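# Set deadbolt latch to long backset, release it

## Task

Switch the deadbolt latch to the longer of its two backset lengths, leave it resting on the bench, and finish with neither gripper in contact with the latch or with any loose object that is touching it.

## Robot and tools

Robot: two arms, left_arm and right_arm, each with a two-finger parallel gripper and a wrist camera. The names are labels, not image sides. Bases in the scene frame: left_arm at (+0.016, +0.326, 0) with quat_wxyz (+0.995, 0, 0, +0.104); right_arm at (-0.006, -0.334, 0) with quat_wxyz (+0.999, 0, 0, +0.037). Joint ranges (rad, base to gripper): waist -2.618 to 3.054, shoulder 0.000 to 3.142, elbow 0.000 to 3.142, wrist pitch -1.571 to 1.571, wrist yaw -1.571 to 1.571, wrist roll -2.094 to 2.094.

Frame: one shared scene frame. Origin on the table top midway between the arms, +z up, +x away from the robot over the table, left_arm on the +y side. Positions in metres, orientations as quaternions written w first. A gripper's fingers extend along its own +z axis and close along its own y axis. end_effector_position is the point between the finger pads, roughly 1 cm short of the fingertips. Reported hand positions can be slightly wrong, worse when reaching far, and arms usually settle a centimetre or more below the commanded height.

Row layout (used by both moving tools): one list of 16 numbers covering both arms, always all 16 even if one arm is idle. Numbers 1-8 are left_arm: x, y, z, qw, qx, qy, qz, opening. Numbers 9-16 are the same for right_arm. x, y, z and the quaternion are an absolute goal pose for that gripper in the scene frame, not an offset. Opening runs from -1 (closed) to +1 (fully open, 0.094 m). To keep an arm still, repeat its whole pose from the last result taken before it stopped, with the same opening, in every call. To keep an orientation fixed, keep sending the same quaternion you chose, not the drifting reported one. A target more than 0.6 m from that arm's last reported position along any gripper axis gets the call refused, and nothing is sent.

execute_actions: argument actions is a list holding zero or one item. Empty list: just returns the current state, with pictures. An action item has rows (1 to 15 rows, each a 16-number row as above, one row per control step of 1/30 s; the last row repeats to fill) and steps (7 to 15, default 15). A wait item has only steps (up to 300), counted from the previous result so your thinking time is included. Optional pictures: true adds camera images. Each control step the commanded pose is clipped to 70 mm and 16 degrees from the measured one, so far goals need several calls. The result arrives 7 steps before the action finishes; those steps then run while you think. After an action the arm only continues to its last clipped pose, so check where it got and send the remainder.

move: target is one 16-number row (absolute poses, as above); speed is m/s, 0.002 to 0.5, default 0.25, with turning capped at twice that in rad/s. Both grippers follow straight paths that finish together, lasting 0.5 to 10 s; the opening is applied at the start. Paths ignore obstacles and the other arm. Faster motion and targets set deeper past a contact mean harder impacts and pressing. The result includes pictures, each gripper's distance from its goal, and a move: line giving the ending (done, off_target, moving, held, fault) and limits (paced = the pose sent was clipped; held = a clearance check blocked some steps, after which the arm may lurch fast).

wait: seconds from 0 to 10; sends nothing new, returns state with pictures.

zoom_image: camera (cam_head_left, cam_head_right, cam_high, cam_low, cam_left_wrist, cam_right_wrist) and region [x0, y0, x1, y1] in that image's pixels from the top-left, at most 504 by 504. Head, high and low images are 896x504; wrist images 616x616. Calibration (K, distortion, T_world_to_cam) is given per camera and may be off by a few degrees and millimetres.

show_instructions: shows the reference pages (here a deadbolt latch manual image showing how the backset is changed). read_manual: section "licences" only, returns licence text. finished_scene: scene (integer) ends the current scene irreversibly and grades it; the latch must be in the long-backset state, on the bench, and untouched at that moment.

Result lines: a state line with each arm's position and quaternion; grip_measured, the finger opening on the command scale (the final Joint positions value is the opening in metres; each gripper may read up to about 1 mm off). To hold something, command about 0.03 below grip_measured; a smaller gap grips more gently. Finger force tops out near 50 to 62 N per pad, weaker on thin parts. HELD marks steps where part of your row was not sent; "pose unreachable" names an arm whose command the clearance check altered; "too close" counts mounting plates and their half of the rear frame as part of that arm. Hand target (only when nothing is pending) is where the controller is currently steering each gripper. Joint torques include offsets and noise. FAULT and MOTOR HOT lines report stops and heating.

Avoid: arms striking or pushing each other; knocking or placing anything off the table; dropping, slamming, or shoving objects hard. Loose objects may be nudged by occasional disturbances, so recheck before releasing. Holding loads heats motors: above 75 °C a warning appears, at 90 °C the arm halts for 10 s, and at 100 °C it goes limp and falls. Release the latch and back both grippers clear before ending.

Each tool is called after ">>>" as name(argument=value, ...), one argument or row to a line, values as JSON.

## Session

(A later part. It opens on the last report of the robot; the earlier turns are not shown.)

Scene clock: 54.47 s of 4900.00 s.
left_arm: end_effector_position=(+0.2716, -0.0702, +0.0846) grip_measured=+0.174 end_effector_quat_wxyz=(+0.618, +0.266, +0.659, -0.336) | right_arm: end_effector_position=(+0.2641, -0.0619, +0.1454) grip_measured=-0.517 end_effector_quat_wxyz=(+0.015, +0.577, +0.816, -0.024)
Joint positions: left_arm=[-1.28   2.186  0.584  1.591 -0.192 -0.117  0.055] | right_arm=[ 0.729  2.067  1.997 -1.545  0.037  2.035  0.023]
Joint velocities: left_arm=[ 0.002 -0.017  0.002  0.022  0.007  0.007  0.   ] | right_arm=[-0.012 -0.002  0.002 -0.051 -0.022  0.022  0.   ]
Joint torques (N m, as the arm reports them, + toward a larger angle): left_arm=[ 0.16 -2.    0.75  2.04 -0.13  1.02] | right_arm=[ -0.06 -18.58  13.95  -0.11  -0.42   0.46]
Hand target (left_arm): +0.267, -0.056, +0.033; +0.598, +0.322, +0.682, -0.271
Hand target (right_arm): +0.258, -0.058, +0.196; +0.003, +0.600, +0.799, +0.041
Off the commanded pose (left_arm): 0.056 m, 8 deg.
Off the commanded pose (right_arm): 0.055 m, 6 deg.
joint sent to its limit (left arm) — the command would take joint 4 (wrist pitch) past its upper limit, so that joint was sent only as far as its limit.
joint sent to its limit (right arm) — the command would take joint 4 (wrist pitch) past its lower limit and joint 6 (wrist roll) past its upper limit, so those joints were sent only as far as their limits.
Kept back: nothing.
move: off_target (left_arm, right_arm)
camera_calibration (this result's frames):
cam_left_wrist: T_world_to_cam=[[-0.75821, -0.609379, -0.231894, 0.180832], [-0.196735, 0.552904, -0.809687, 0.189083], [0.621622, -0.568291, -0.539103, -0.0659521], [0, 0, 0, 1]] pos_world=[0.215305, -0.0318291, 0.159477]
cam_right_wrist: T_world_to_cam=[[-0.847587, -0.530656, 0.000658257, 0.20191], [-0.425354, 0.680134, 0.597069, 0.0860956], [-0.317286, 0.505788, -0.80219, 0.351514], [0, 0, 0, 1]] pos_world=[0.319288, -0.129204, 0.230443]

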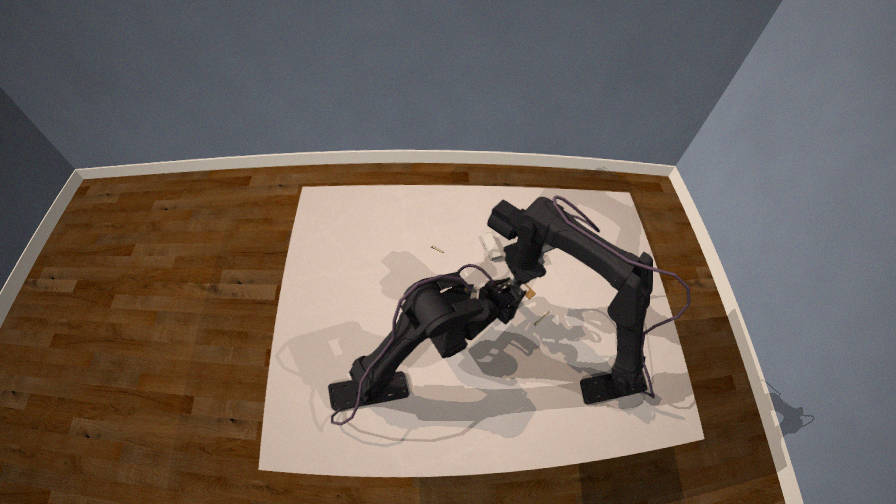

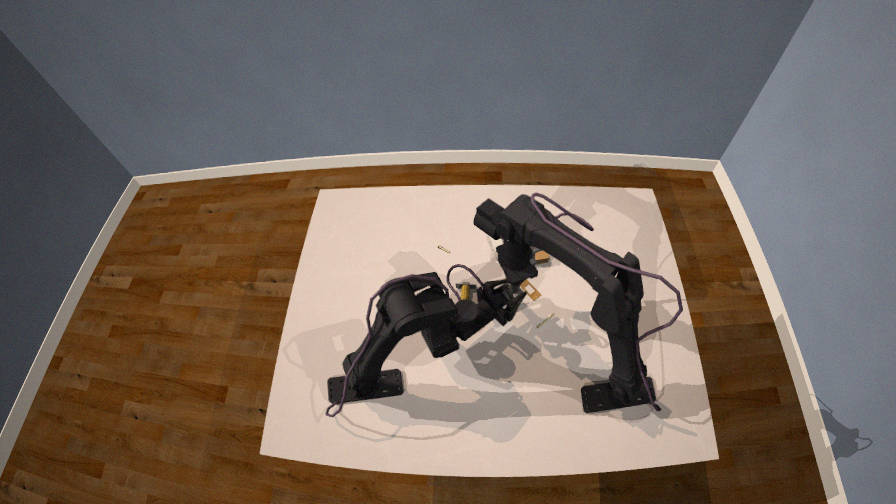

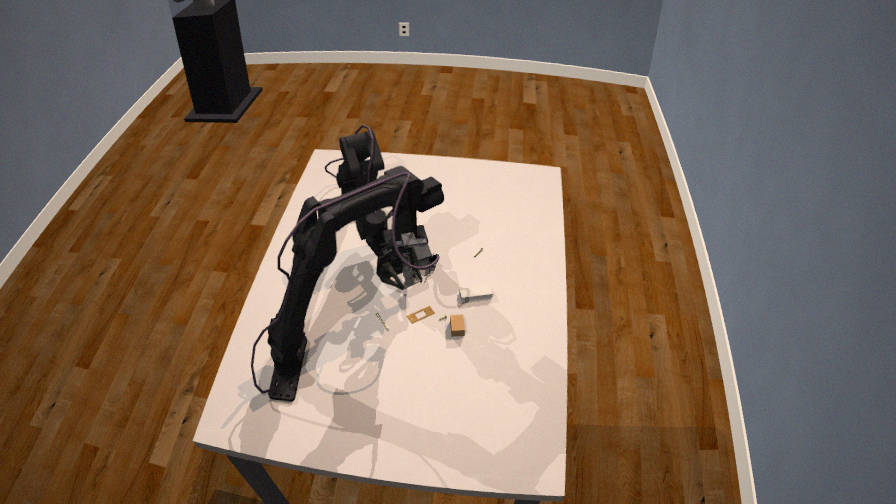

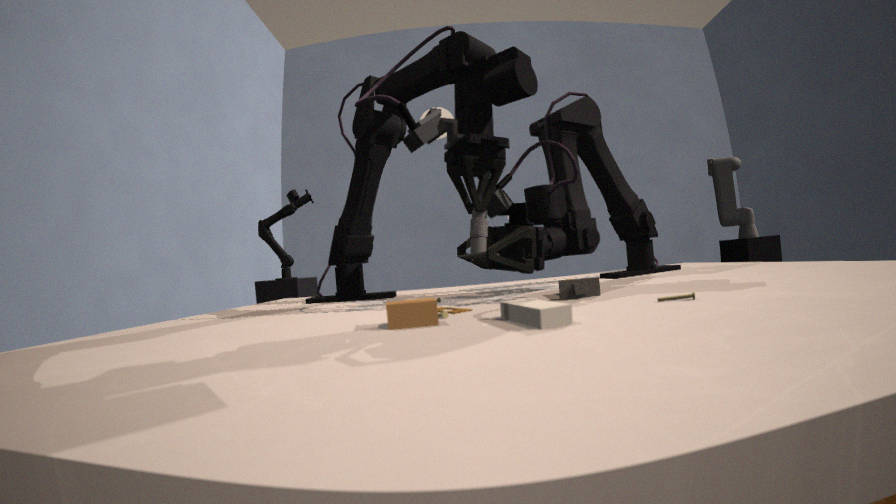

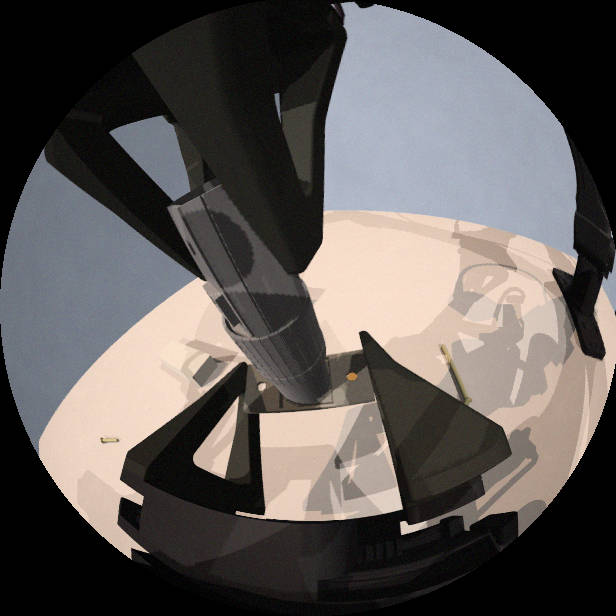

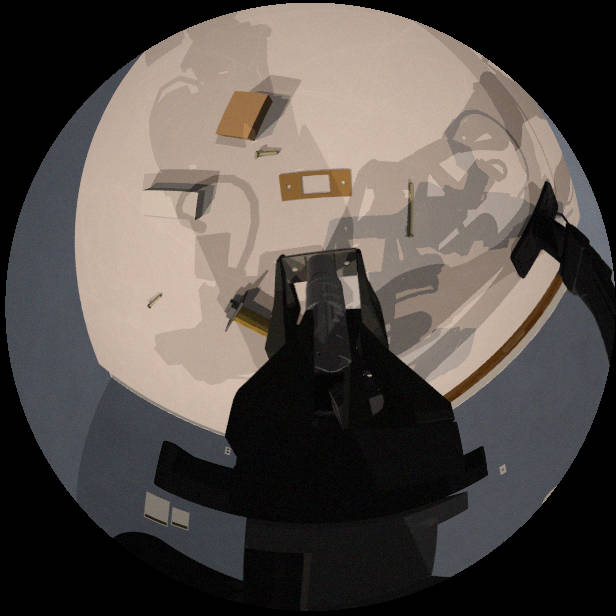

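>>> move(
  target=[0.268, -0.058, 0.02, 0.621, 0.314, 0.661, -0.280, 0.12, 0.262, -0.06, 0.215, 0, 0.609, 0.793, 0, -0.8],
  speed=0.03,
)

Scene clock: 57.50 s of 4900.00 s.
left_arm: end_effector_position=(+0.2720, -0.0725, +0.0855) grip_measured=+0.174 end_effector_quat_wxyz=(+0.622, +0.273, +0.655, -0.331) | right_arm: end_effector_position=(+0.2635, -0.0647, +0.1568) grip_measured=-0.518 end_effector_quat_wxyz=(+0.014, +0.582, +0.813, -0.011)
Joint positions: left_arm=[-1.28   2.19   0.593  1.591 -0.187 -0.095  0.055] | right_arm=[ 0.722  2.035  1.995 -1.549  0.03   2.038  0.023]
Joint velocities: left_arm=[ 0.002  0.002  0.012 -0.007 -0.037  0.066  0.001] | right_arm=[ 0.002 -0.002 -0.007 -0.081  0.022  0.081  0.   ]
Joint torques (N m, as the arm reports them, + toward a larger angle): left_arm=[ 0.15 -0.57  0.23  2.04 -0.18  0.8 ] | right_arm=[ -0.35 -18.71  14.39   0.03  -0.31   0.43]
Hand target (left_arm): +0.266, -0.055, +0.024; +0.592, +0.325, +0.688, -0.268
Hand target (right_arm): +0.260, -0.063, +0.211; +0.008, +0.604, +0.795, +0.062
Off the commanded pose (left_arm): 0.067 m, 8 deg.
Off the commanded pose (right_arm): 0.058 m, 4 deg.
joint sent to its limit (left arm) — the command would take joint 4 (wrist pitch) past its upper limit, so that joint was sent only as far as its limit.
joint sent to its limit (right arm) — the command would take joint 4 (wrist pitch) past its lower limit and joint 6 (wrist roll) past its upper limit, so those joints were sent only as far as their limits.
Kept back: nothing.
move: off_target (left_arm, right_arm)
camera_calibration (this result's frames):
cam_left_wrist: T_world_to_cam=[[-0.756311, -0.603839, -0.25174, 0.18154], [-0.179057, 0.561167, -0.808103, 0.186803], [0.629232, -0.566101, -0.532539, -0.0694906], [0, 0, 0, 1]] pos_world=[0.214475, -0.0345456, 0.159651]
cam_right_wrist: T_world_to_cam=[[-0.852554, -0.522116, -0.0233994, 0.205547], [-0.427099, 0.6702, 0.606975, 0.079323], [-0.301229, 0.527473, -0.794376, 0.357823], [0, 0, 0, 1]] pos_world=[0.316905, -0.134585, 0.240909]

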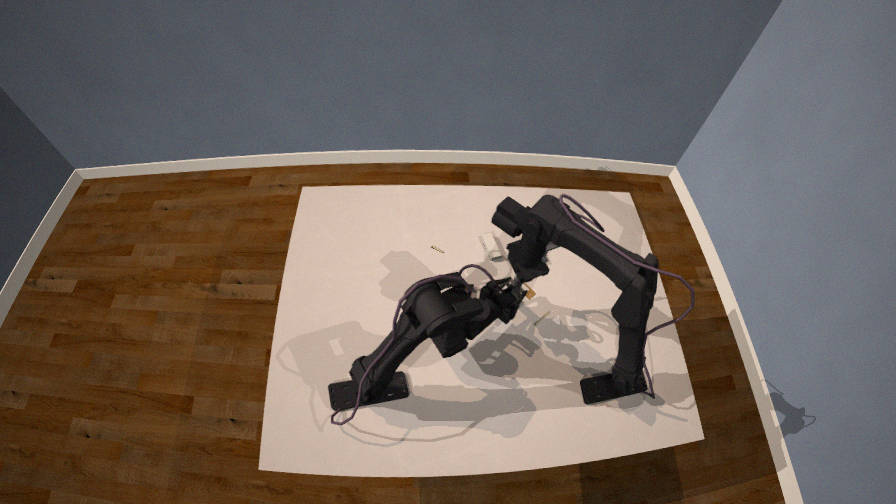

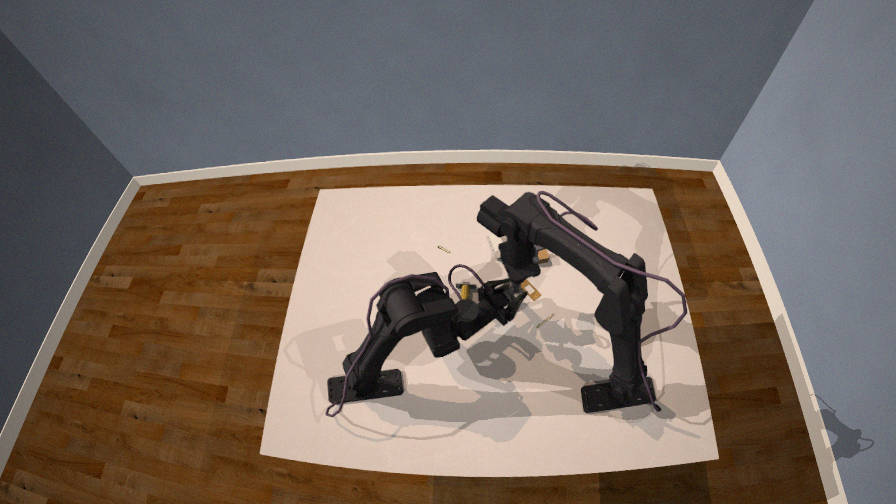

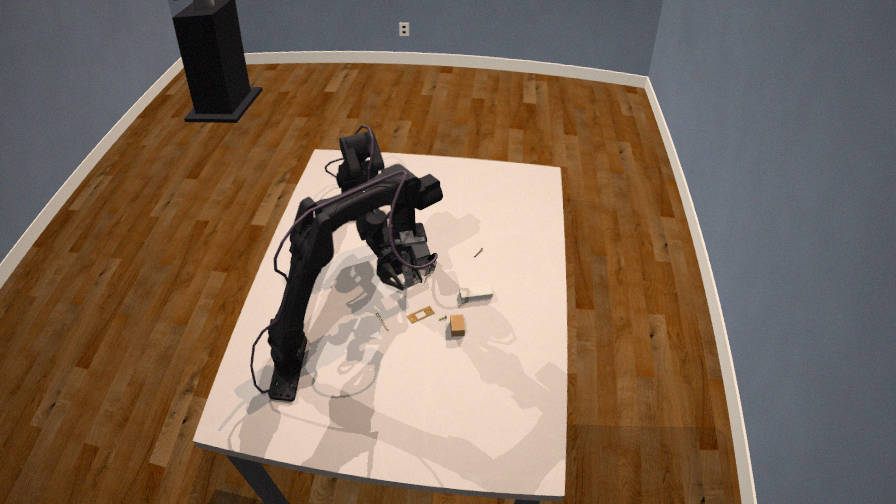

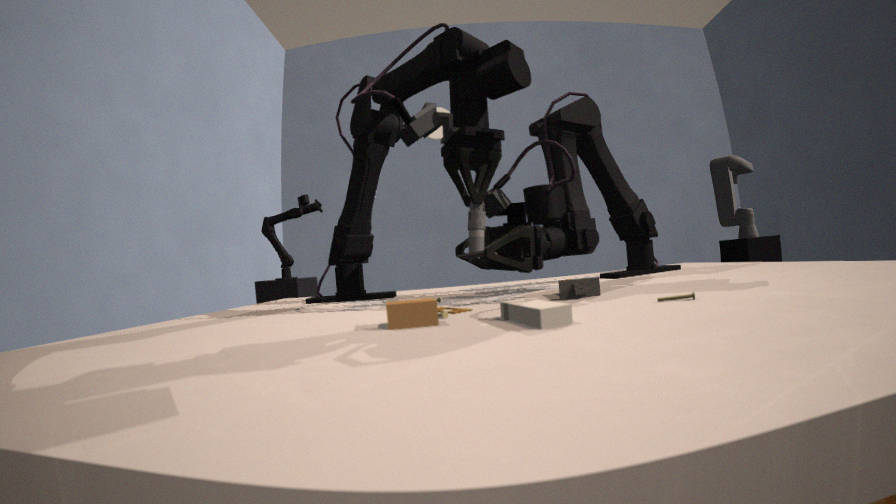

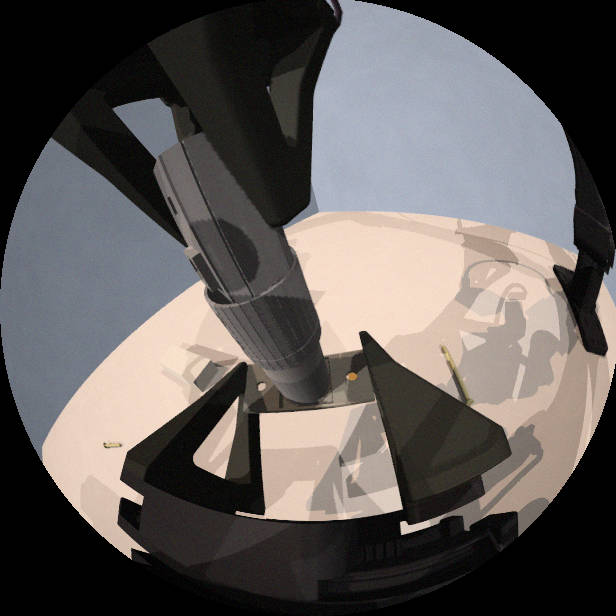

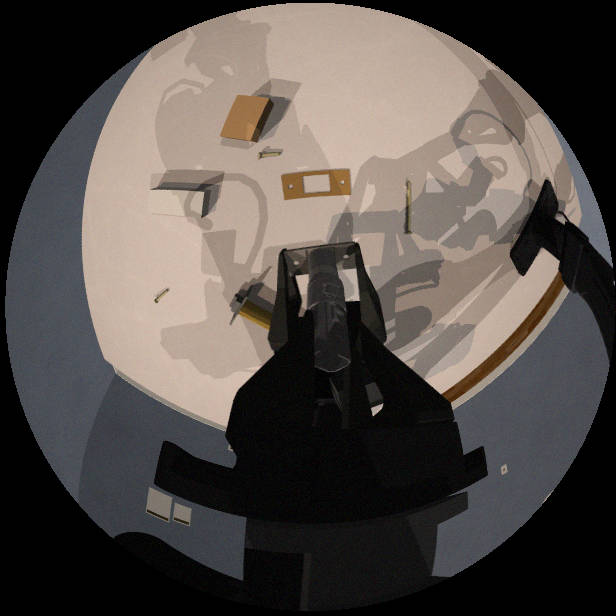

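>>> move(
  target=[0.272, -0.072, 0.078, 0.621, 0.314, 0.661, -0.280, 0.12, 0.2635, -0.0647, 0.165, 0, -0.1, 0.995, 0, -0.8],
  speed=0.25,
)

Scene clock: 61.53 s of 4900.00 s.
left_arm: end_effector_position=(+0.2755, -0.0711, +0.0876) grip_measured=+0.174 end_effector_quat_wxyz=(+0.637, +0.300, +0.649, -0.289) | right_arm: end_effector_position=(+0.2683, -0.0640, +0.1545) grip_measured=-0.639 end_effector_quat_wxyz=(+0.003, -0.095, +0.995, -0.010)
Joint positions: left_arm=[-1.282  2.162  0.595  1.545 -0.215  0.002  0.055] | right_arm=[ 0.709  2.039  1.993 -1.533  0.019  0.593  0.017]
Joint velocities: left_arm=[-0.007  0.007 -0.022  0.022  0.007 -0.037 -0.   ] | right_arm=[-0.002  0.002  0.002 -0.066  0.037 -0.037  0.   ]
Joint torques (N m, as the arm reports them, + toward a larger angle): left_arm=[ -0.5  -11.25   3.77   1.51  -0.01   0.  ] | right_arm=[ -0.11 -12.05   9.19   0.12  -0.17  -0.12]
Hand target (left_arm): +0.272, -0.072, +0.078; +0.621, +0.314, +0.661, -0.281
Hand target (right_arm): +0.263, -0.065, +0.165; +0.000, -0.100, +0.995, +0.000
Off the commanded pose (left_arm): 0.010 m, 3 deg.
Off the commanded pose (right_arm): 0.012 m, 1 deg.
Kept back: nothing.
move: off_target (left_arm, right_arm)
camera_calibration (this result's frames):
cam_left_wrist: T_world_to_cam=[[-0.72178, -0.598511, -0.347589, 0.184801], [-0.139794, 0.617924, -0.77371, 0.178523], [0.677858, -0.509858, -0.529673, -0.0794005], [0, 0, 0, 1]] pos_world=[0.212165, -0.0401907, 0.160303]
cam_right_wrist: T_world_to_cam=[[0.398212, -0.917201, -0.0130027, -0.152551], [-0.706154, -0.315569, 0.633847, 0.0898065], [-0.585468, -0.243223, -0.773349, 0.380751], [0, 0, 0, 1]] pos_world=[0.347082, -0.0189719, 0.235547]

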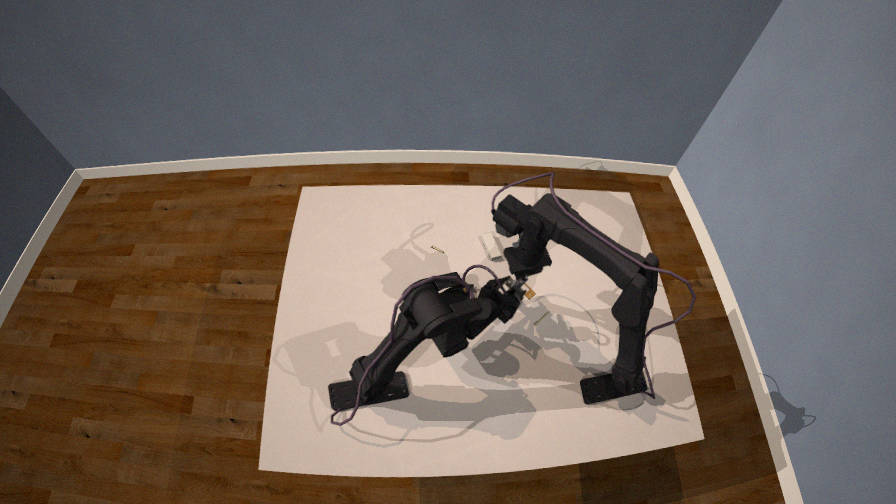

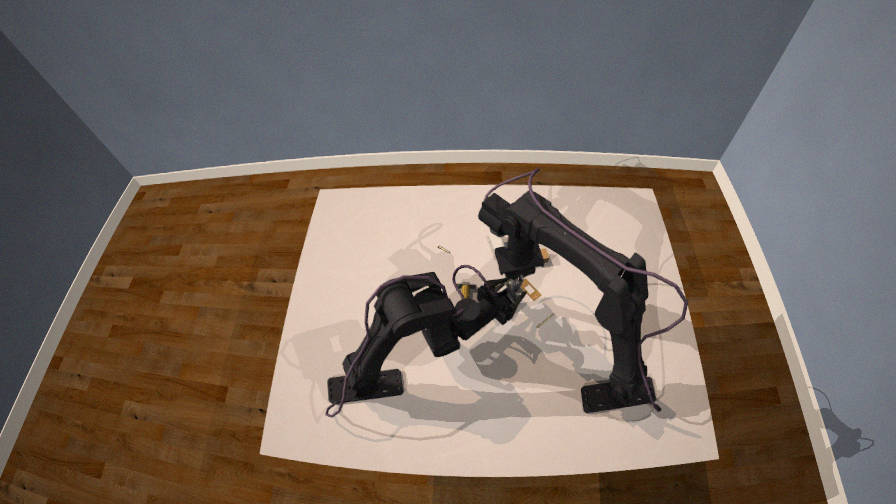

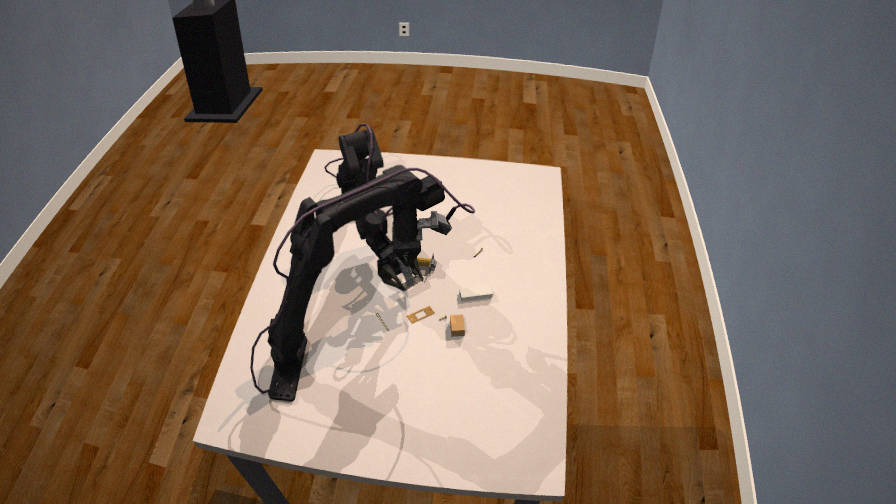

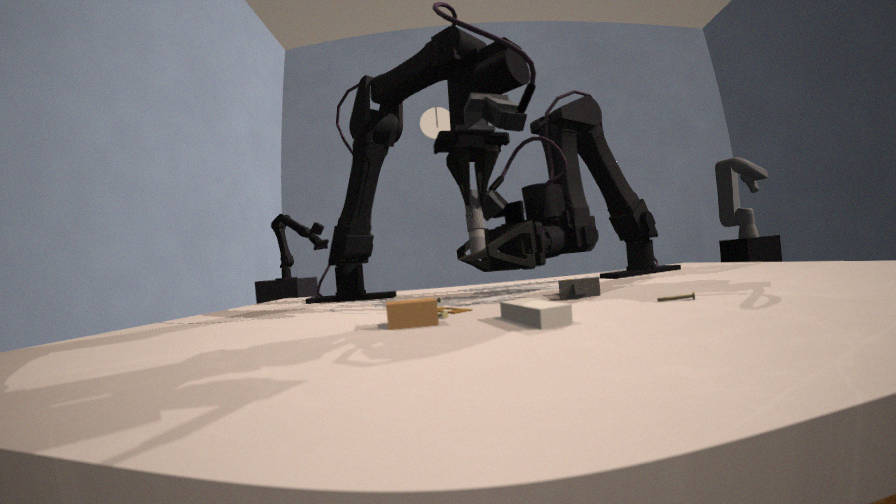

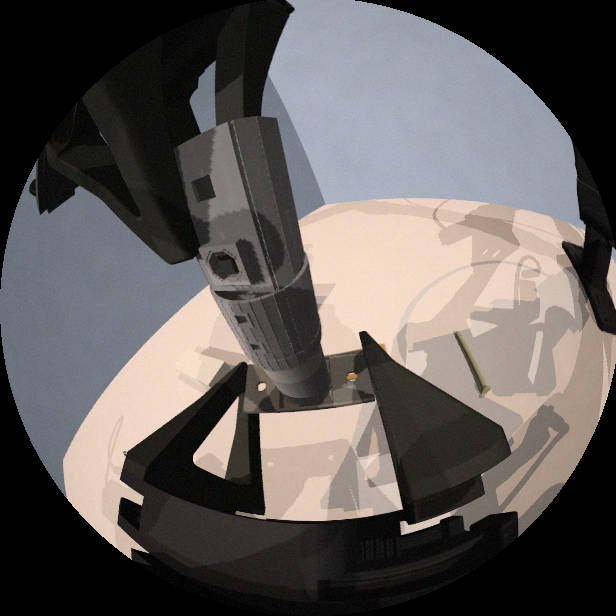

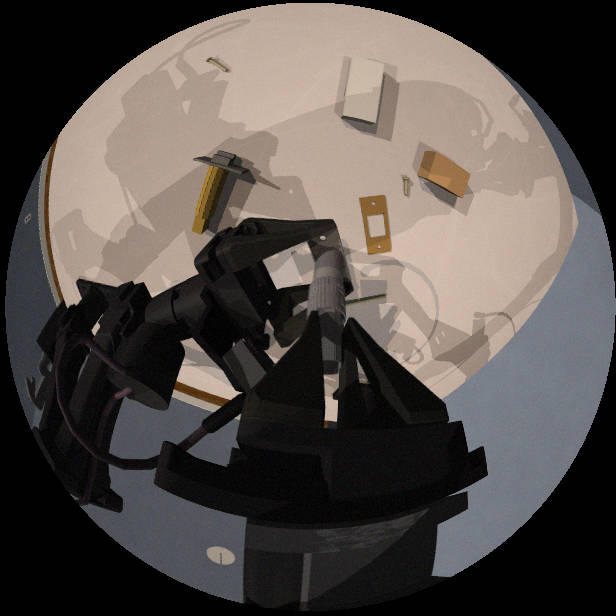

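>>> move(
  target=[0.2755, -0.0711, 0.0876, 0.637, 0.300, 0.649, -0.289, 0.12, 0.2683, -0.0640, 0.1545, 0, -0.1, 0.995, 0, 0.0],
  speed=0.1,
)

>>> move(
  target=[0.2755, -0.0711, 0.0876, 0.637, 0.300, 0.649, -0.289, 0.12, 0.259, -0.059, 0.150, 0, -0.1, 0.995, 0, 0.0],
  speed=0.05,
)

Scene clock: 62.93 s of 4900.00 s.
left_arm: end_effector_position=(+0.2754, -0.0711, +0.0868) grip_measured=+0.174 end_effector_quat_wxyz=(+0.636, +0.301, +0.649, -0.288) | right_arm: end_effector_position=(+0.2666, -0.0625, +0.1545) grip_measured=-0.002 end_effector_quat_wxyz=(-0.001, -0.101, +0.995, -0.005)
Joint positions: left_arm=[-1.282  2.162  0.595  1.542 -0.215  0.003  0.055] | right_arm=[ 0.709  2.039  1.993 -1.533  0.006  0.58   0.047]
Joint velocities: left_arm=[ 0.007  0.002  0.027 -0.037  0.037 -0.095  0.002] | right_arm=[-0.017  0.002  0.012 -0.081 -0.007 -0.081 -0.   ]
Joint torques (N m, as the arm reports them, + toward a larger angle): left_arm=[ -0.01 -10.12   4.13   2.11  -0.03   0.02] | right_arm=[ -0.7  -11.31   6.45   0.53  -0.02  -0.06]
Hand target (left_arm): +0.275, -0.071, +0.088; +0.637, +0.300, +0.649, -0.289
Hand target (right_arm): +0.268, -0.064, +0.155; -0.000, -0.100, +0.995, -0.000
Off the commanded pose (left_arm): 0.001 m, 0 deg.
Off the commanded pose (right_arm): 0.002 m, 1 deg.
Kept back: nothing.
move: done
camera_calibration (this result's frames):
cam_left_wrist: T_world_to_cam=[[-0.722294, -0.596906, -0.349277, 0.184852], [-0.140142, 0.620886, -0.771272, 0.177975], [0.677238, -0.508137, -0.532114, -0.0793122], [0, 0, 0, 1]] pos_world=[0.212172, -0.040465, 0.159629]
cam_right_wrist: T_world_to_cam=[[0.409806, -0.911839, -0.0246543, -0.151452], [-0.696068, -0.330072, 0.637606, 0.0849631], [-0.589532, -0.244134, -0.769968, 0.38064], [0, 0, 0, 1]] pos_world=[0.345606, -0.017129, 0.235173]

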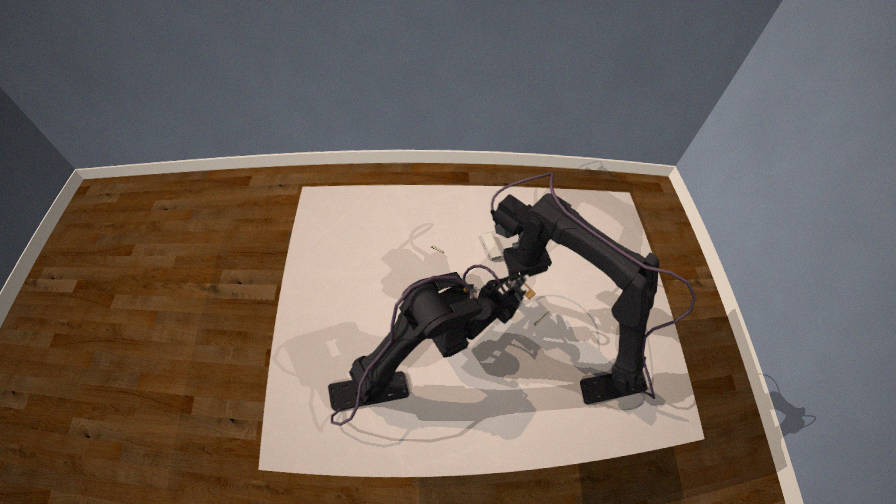

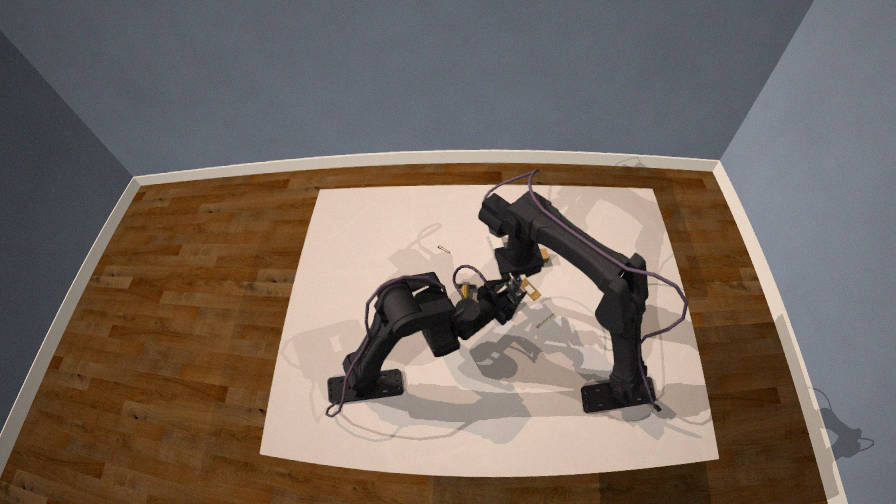

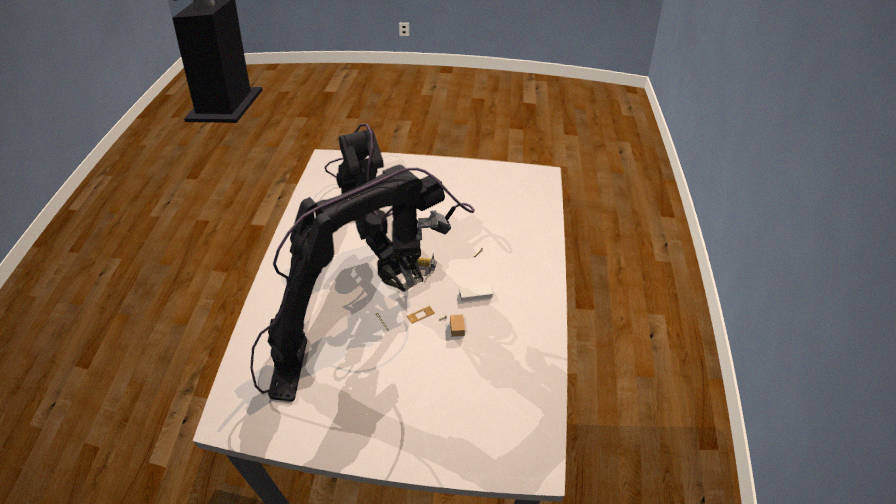

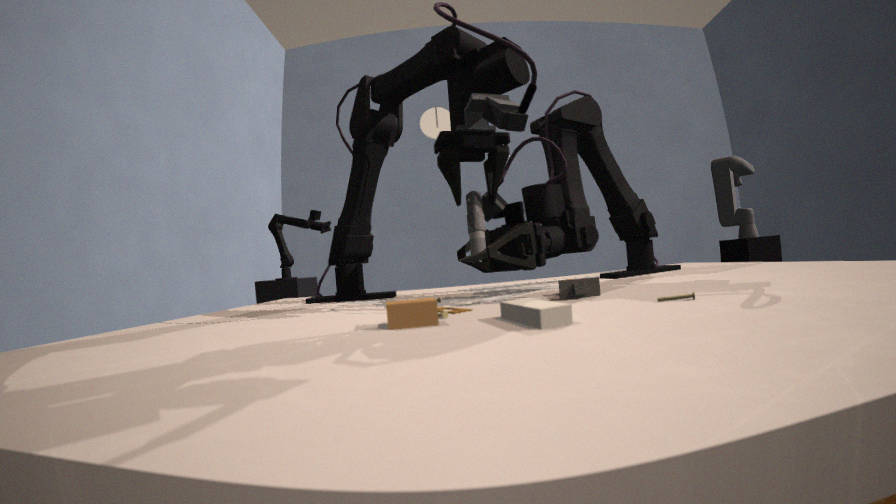

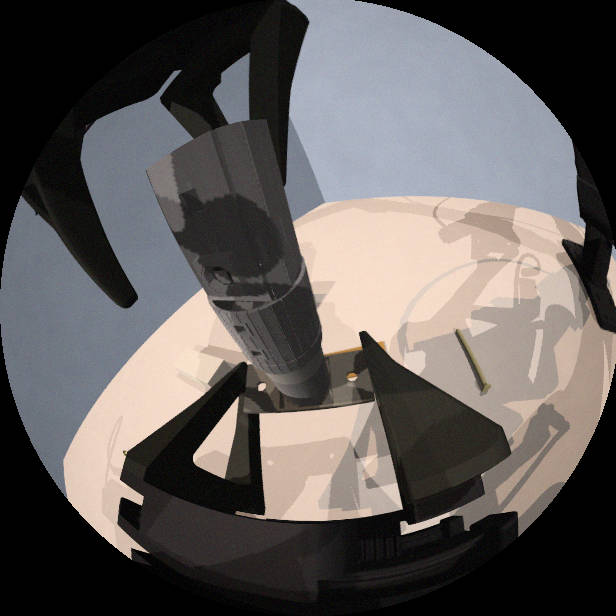

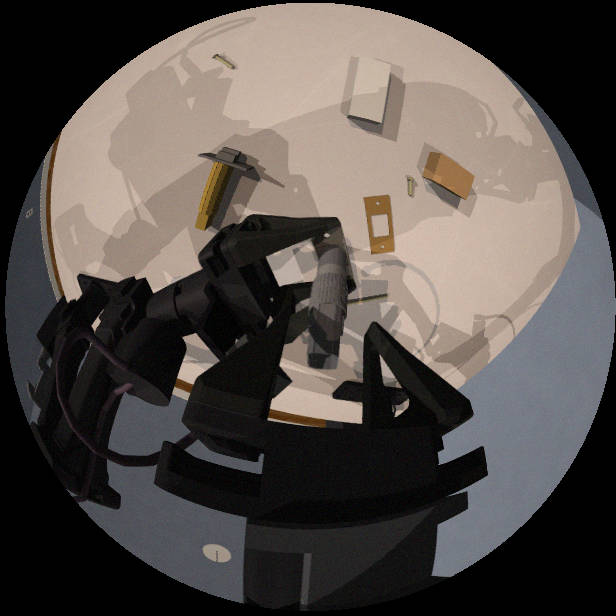

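Scene clock: 63.67 s of 4900.00 s.
left_arm: end_effector_position=(+0.2754, -0.0711, +0.0867) grip_measured=+0.174 end_effector_quat_wxyz=(+0.636, +0.301, +0.650, -0.288) | right_arm: end_effector_position=(+0.2619, -0.0605, +0.1456) grip_measured=-0.002 end_effector_quat_wxyz=(-0.007, -0.101, +0.995, -0.009)
Joint positions: left_arm=[-1.282  2.162  0.595  1.542 -0.215  0.003  0.055] | right_arm=[ 0.721  2.038  1.956 -1.51   0.004  0.593  0.047]
Joint velocities: left_arm=[-0.007  0.007 -0.002  0.037 -0.022  0.007  0.   ] | right_arm=[-0.007 -0.007  0.012  0.037 -0.037  0.022 -0.   ]
Joint torques (N m, as the arm reports them, + toward a larger angle): left_arm=[ -0.06 -10.09   4.17   2.12  -0.04   0.01] | right_arm=[  0.41 -12.66   6.05   0.54  -0.03   0.03]
Hand target (left_arm): +0.275, -0.071, +0.088; +0.637, +0.300, +0.649, -0.289
Hand target (right_arm): +0.259, -0.059, +0.150; -0.000, -0.100, +0.995, -0.000
Off the commanded pose (left_arm): 0.001 m, 0 deg.
Off the commanded pose (right_arm): 0.005 m, 1 deg.
Kept back: nothing.
move: done
camera_calibration (this result's frames):
cam_left_wrist: T_world_to_cam=[[-0.722358, -0.596789, -0.349345, 0.184851], [-0.140282, 0.621145, -0.771038, 0.177939], [0.677141, -0.507959, -0.532408, -0.0792951], [0, 0, 0, 1]] pos_world=[0.212184, -0.0404873, 0.159557]
cam_right_wrist: T_world_to_cam=[[0.408159, -0.912666, -0.0211305, -0.147993], [-0.689951, -0.323549, 0.647521, 0.0853307], [-0.597807, -0.249712, -0.761755, 0.372154], [0, 0, 0, 1]] pos_world=[0.341755, -0.0145284, 0.225109]

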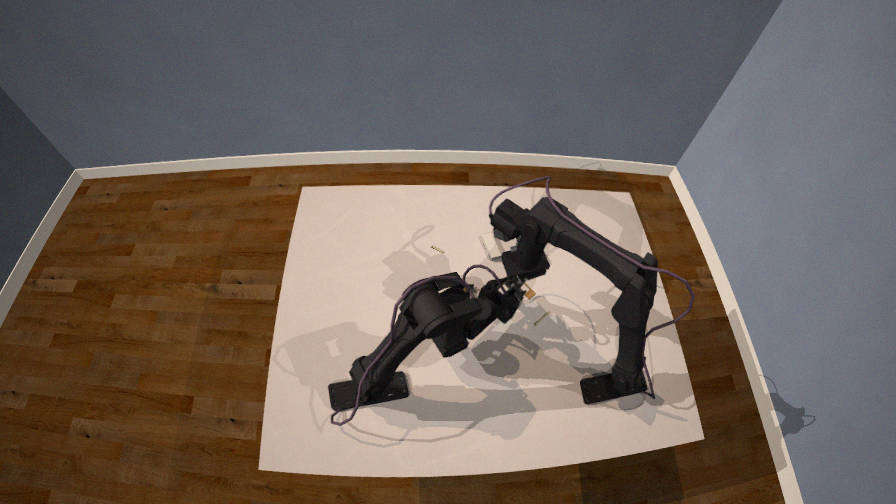

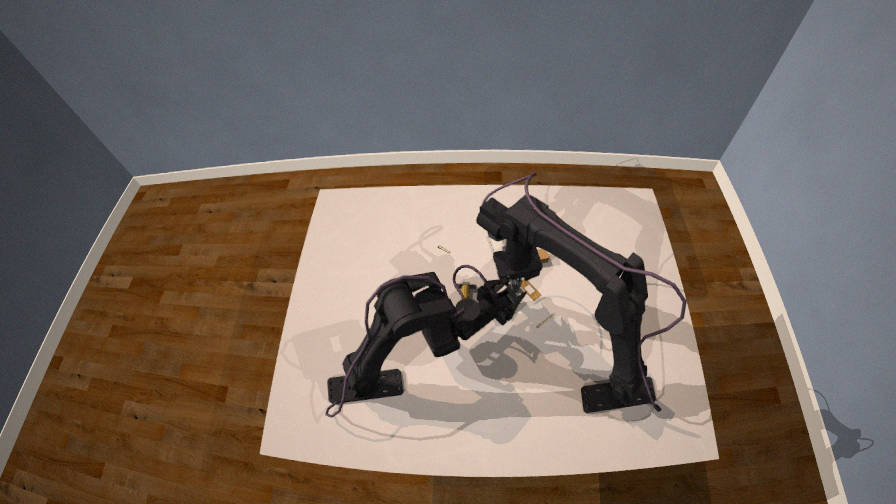

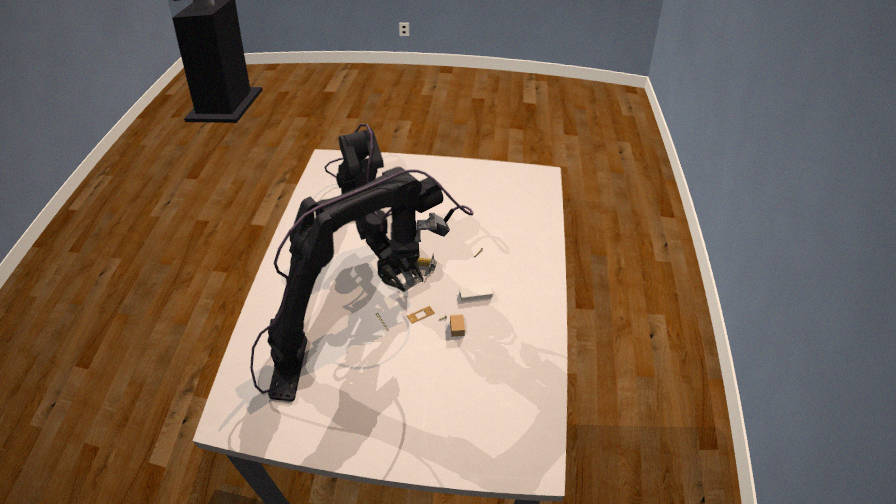

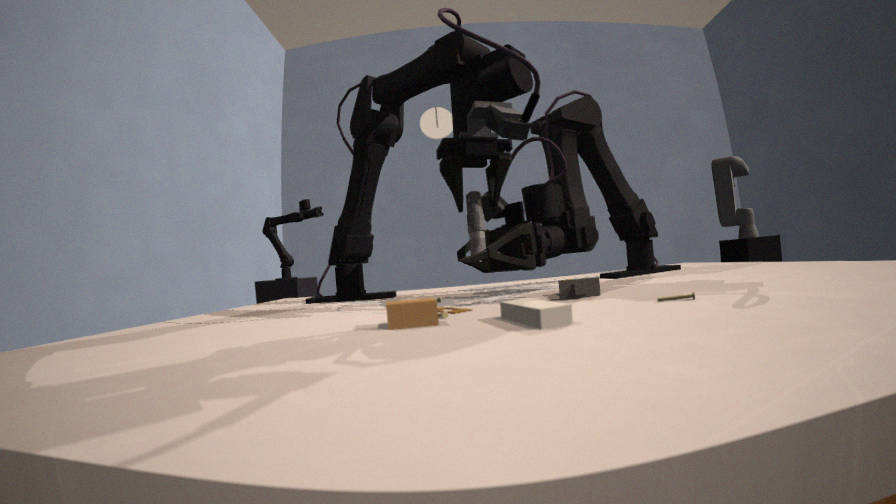

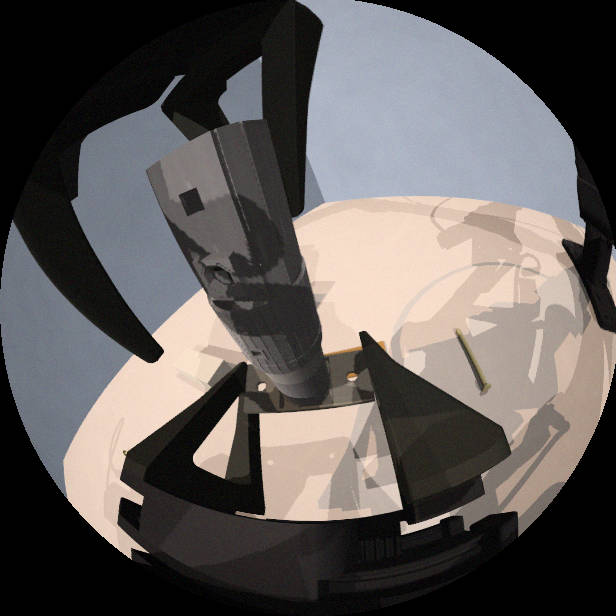

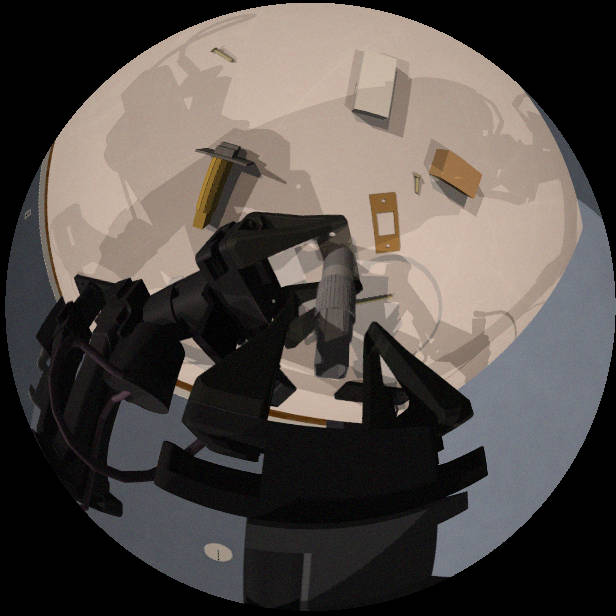

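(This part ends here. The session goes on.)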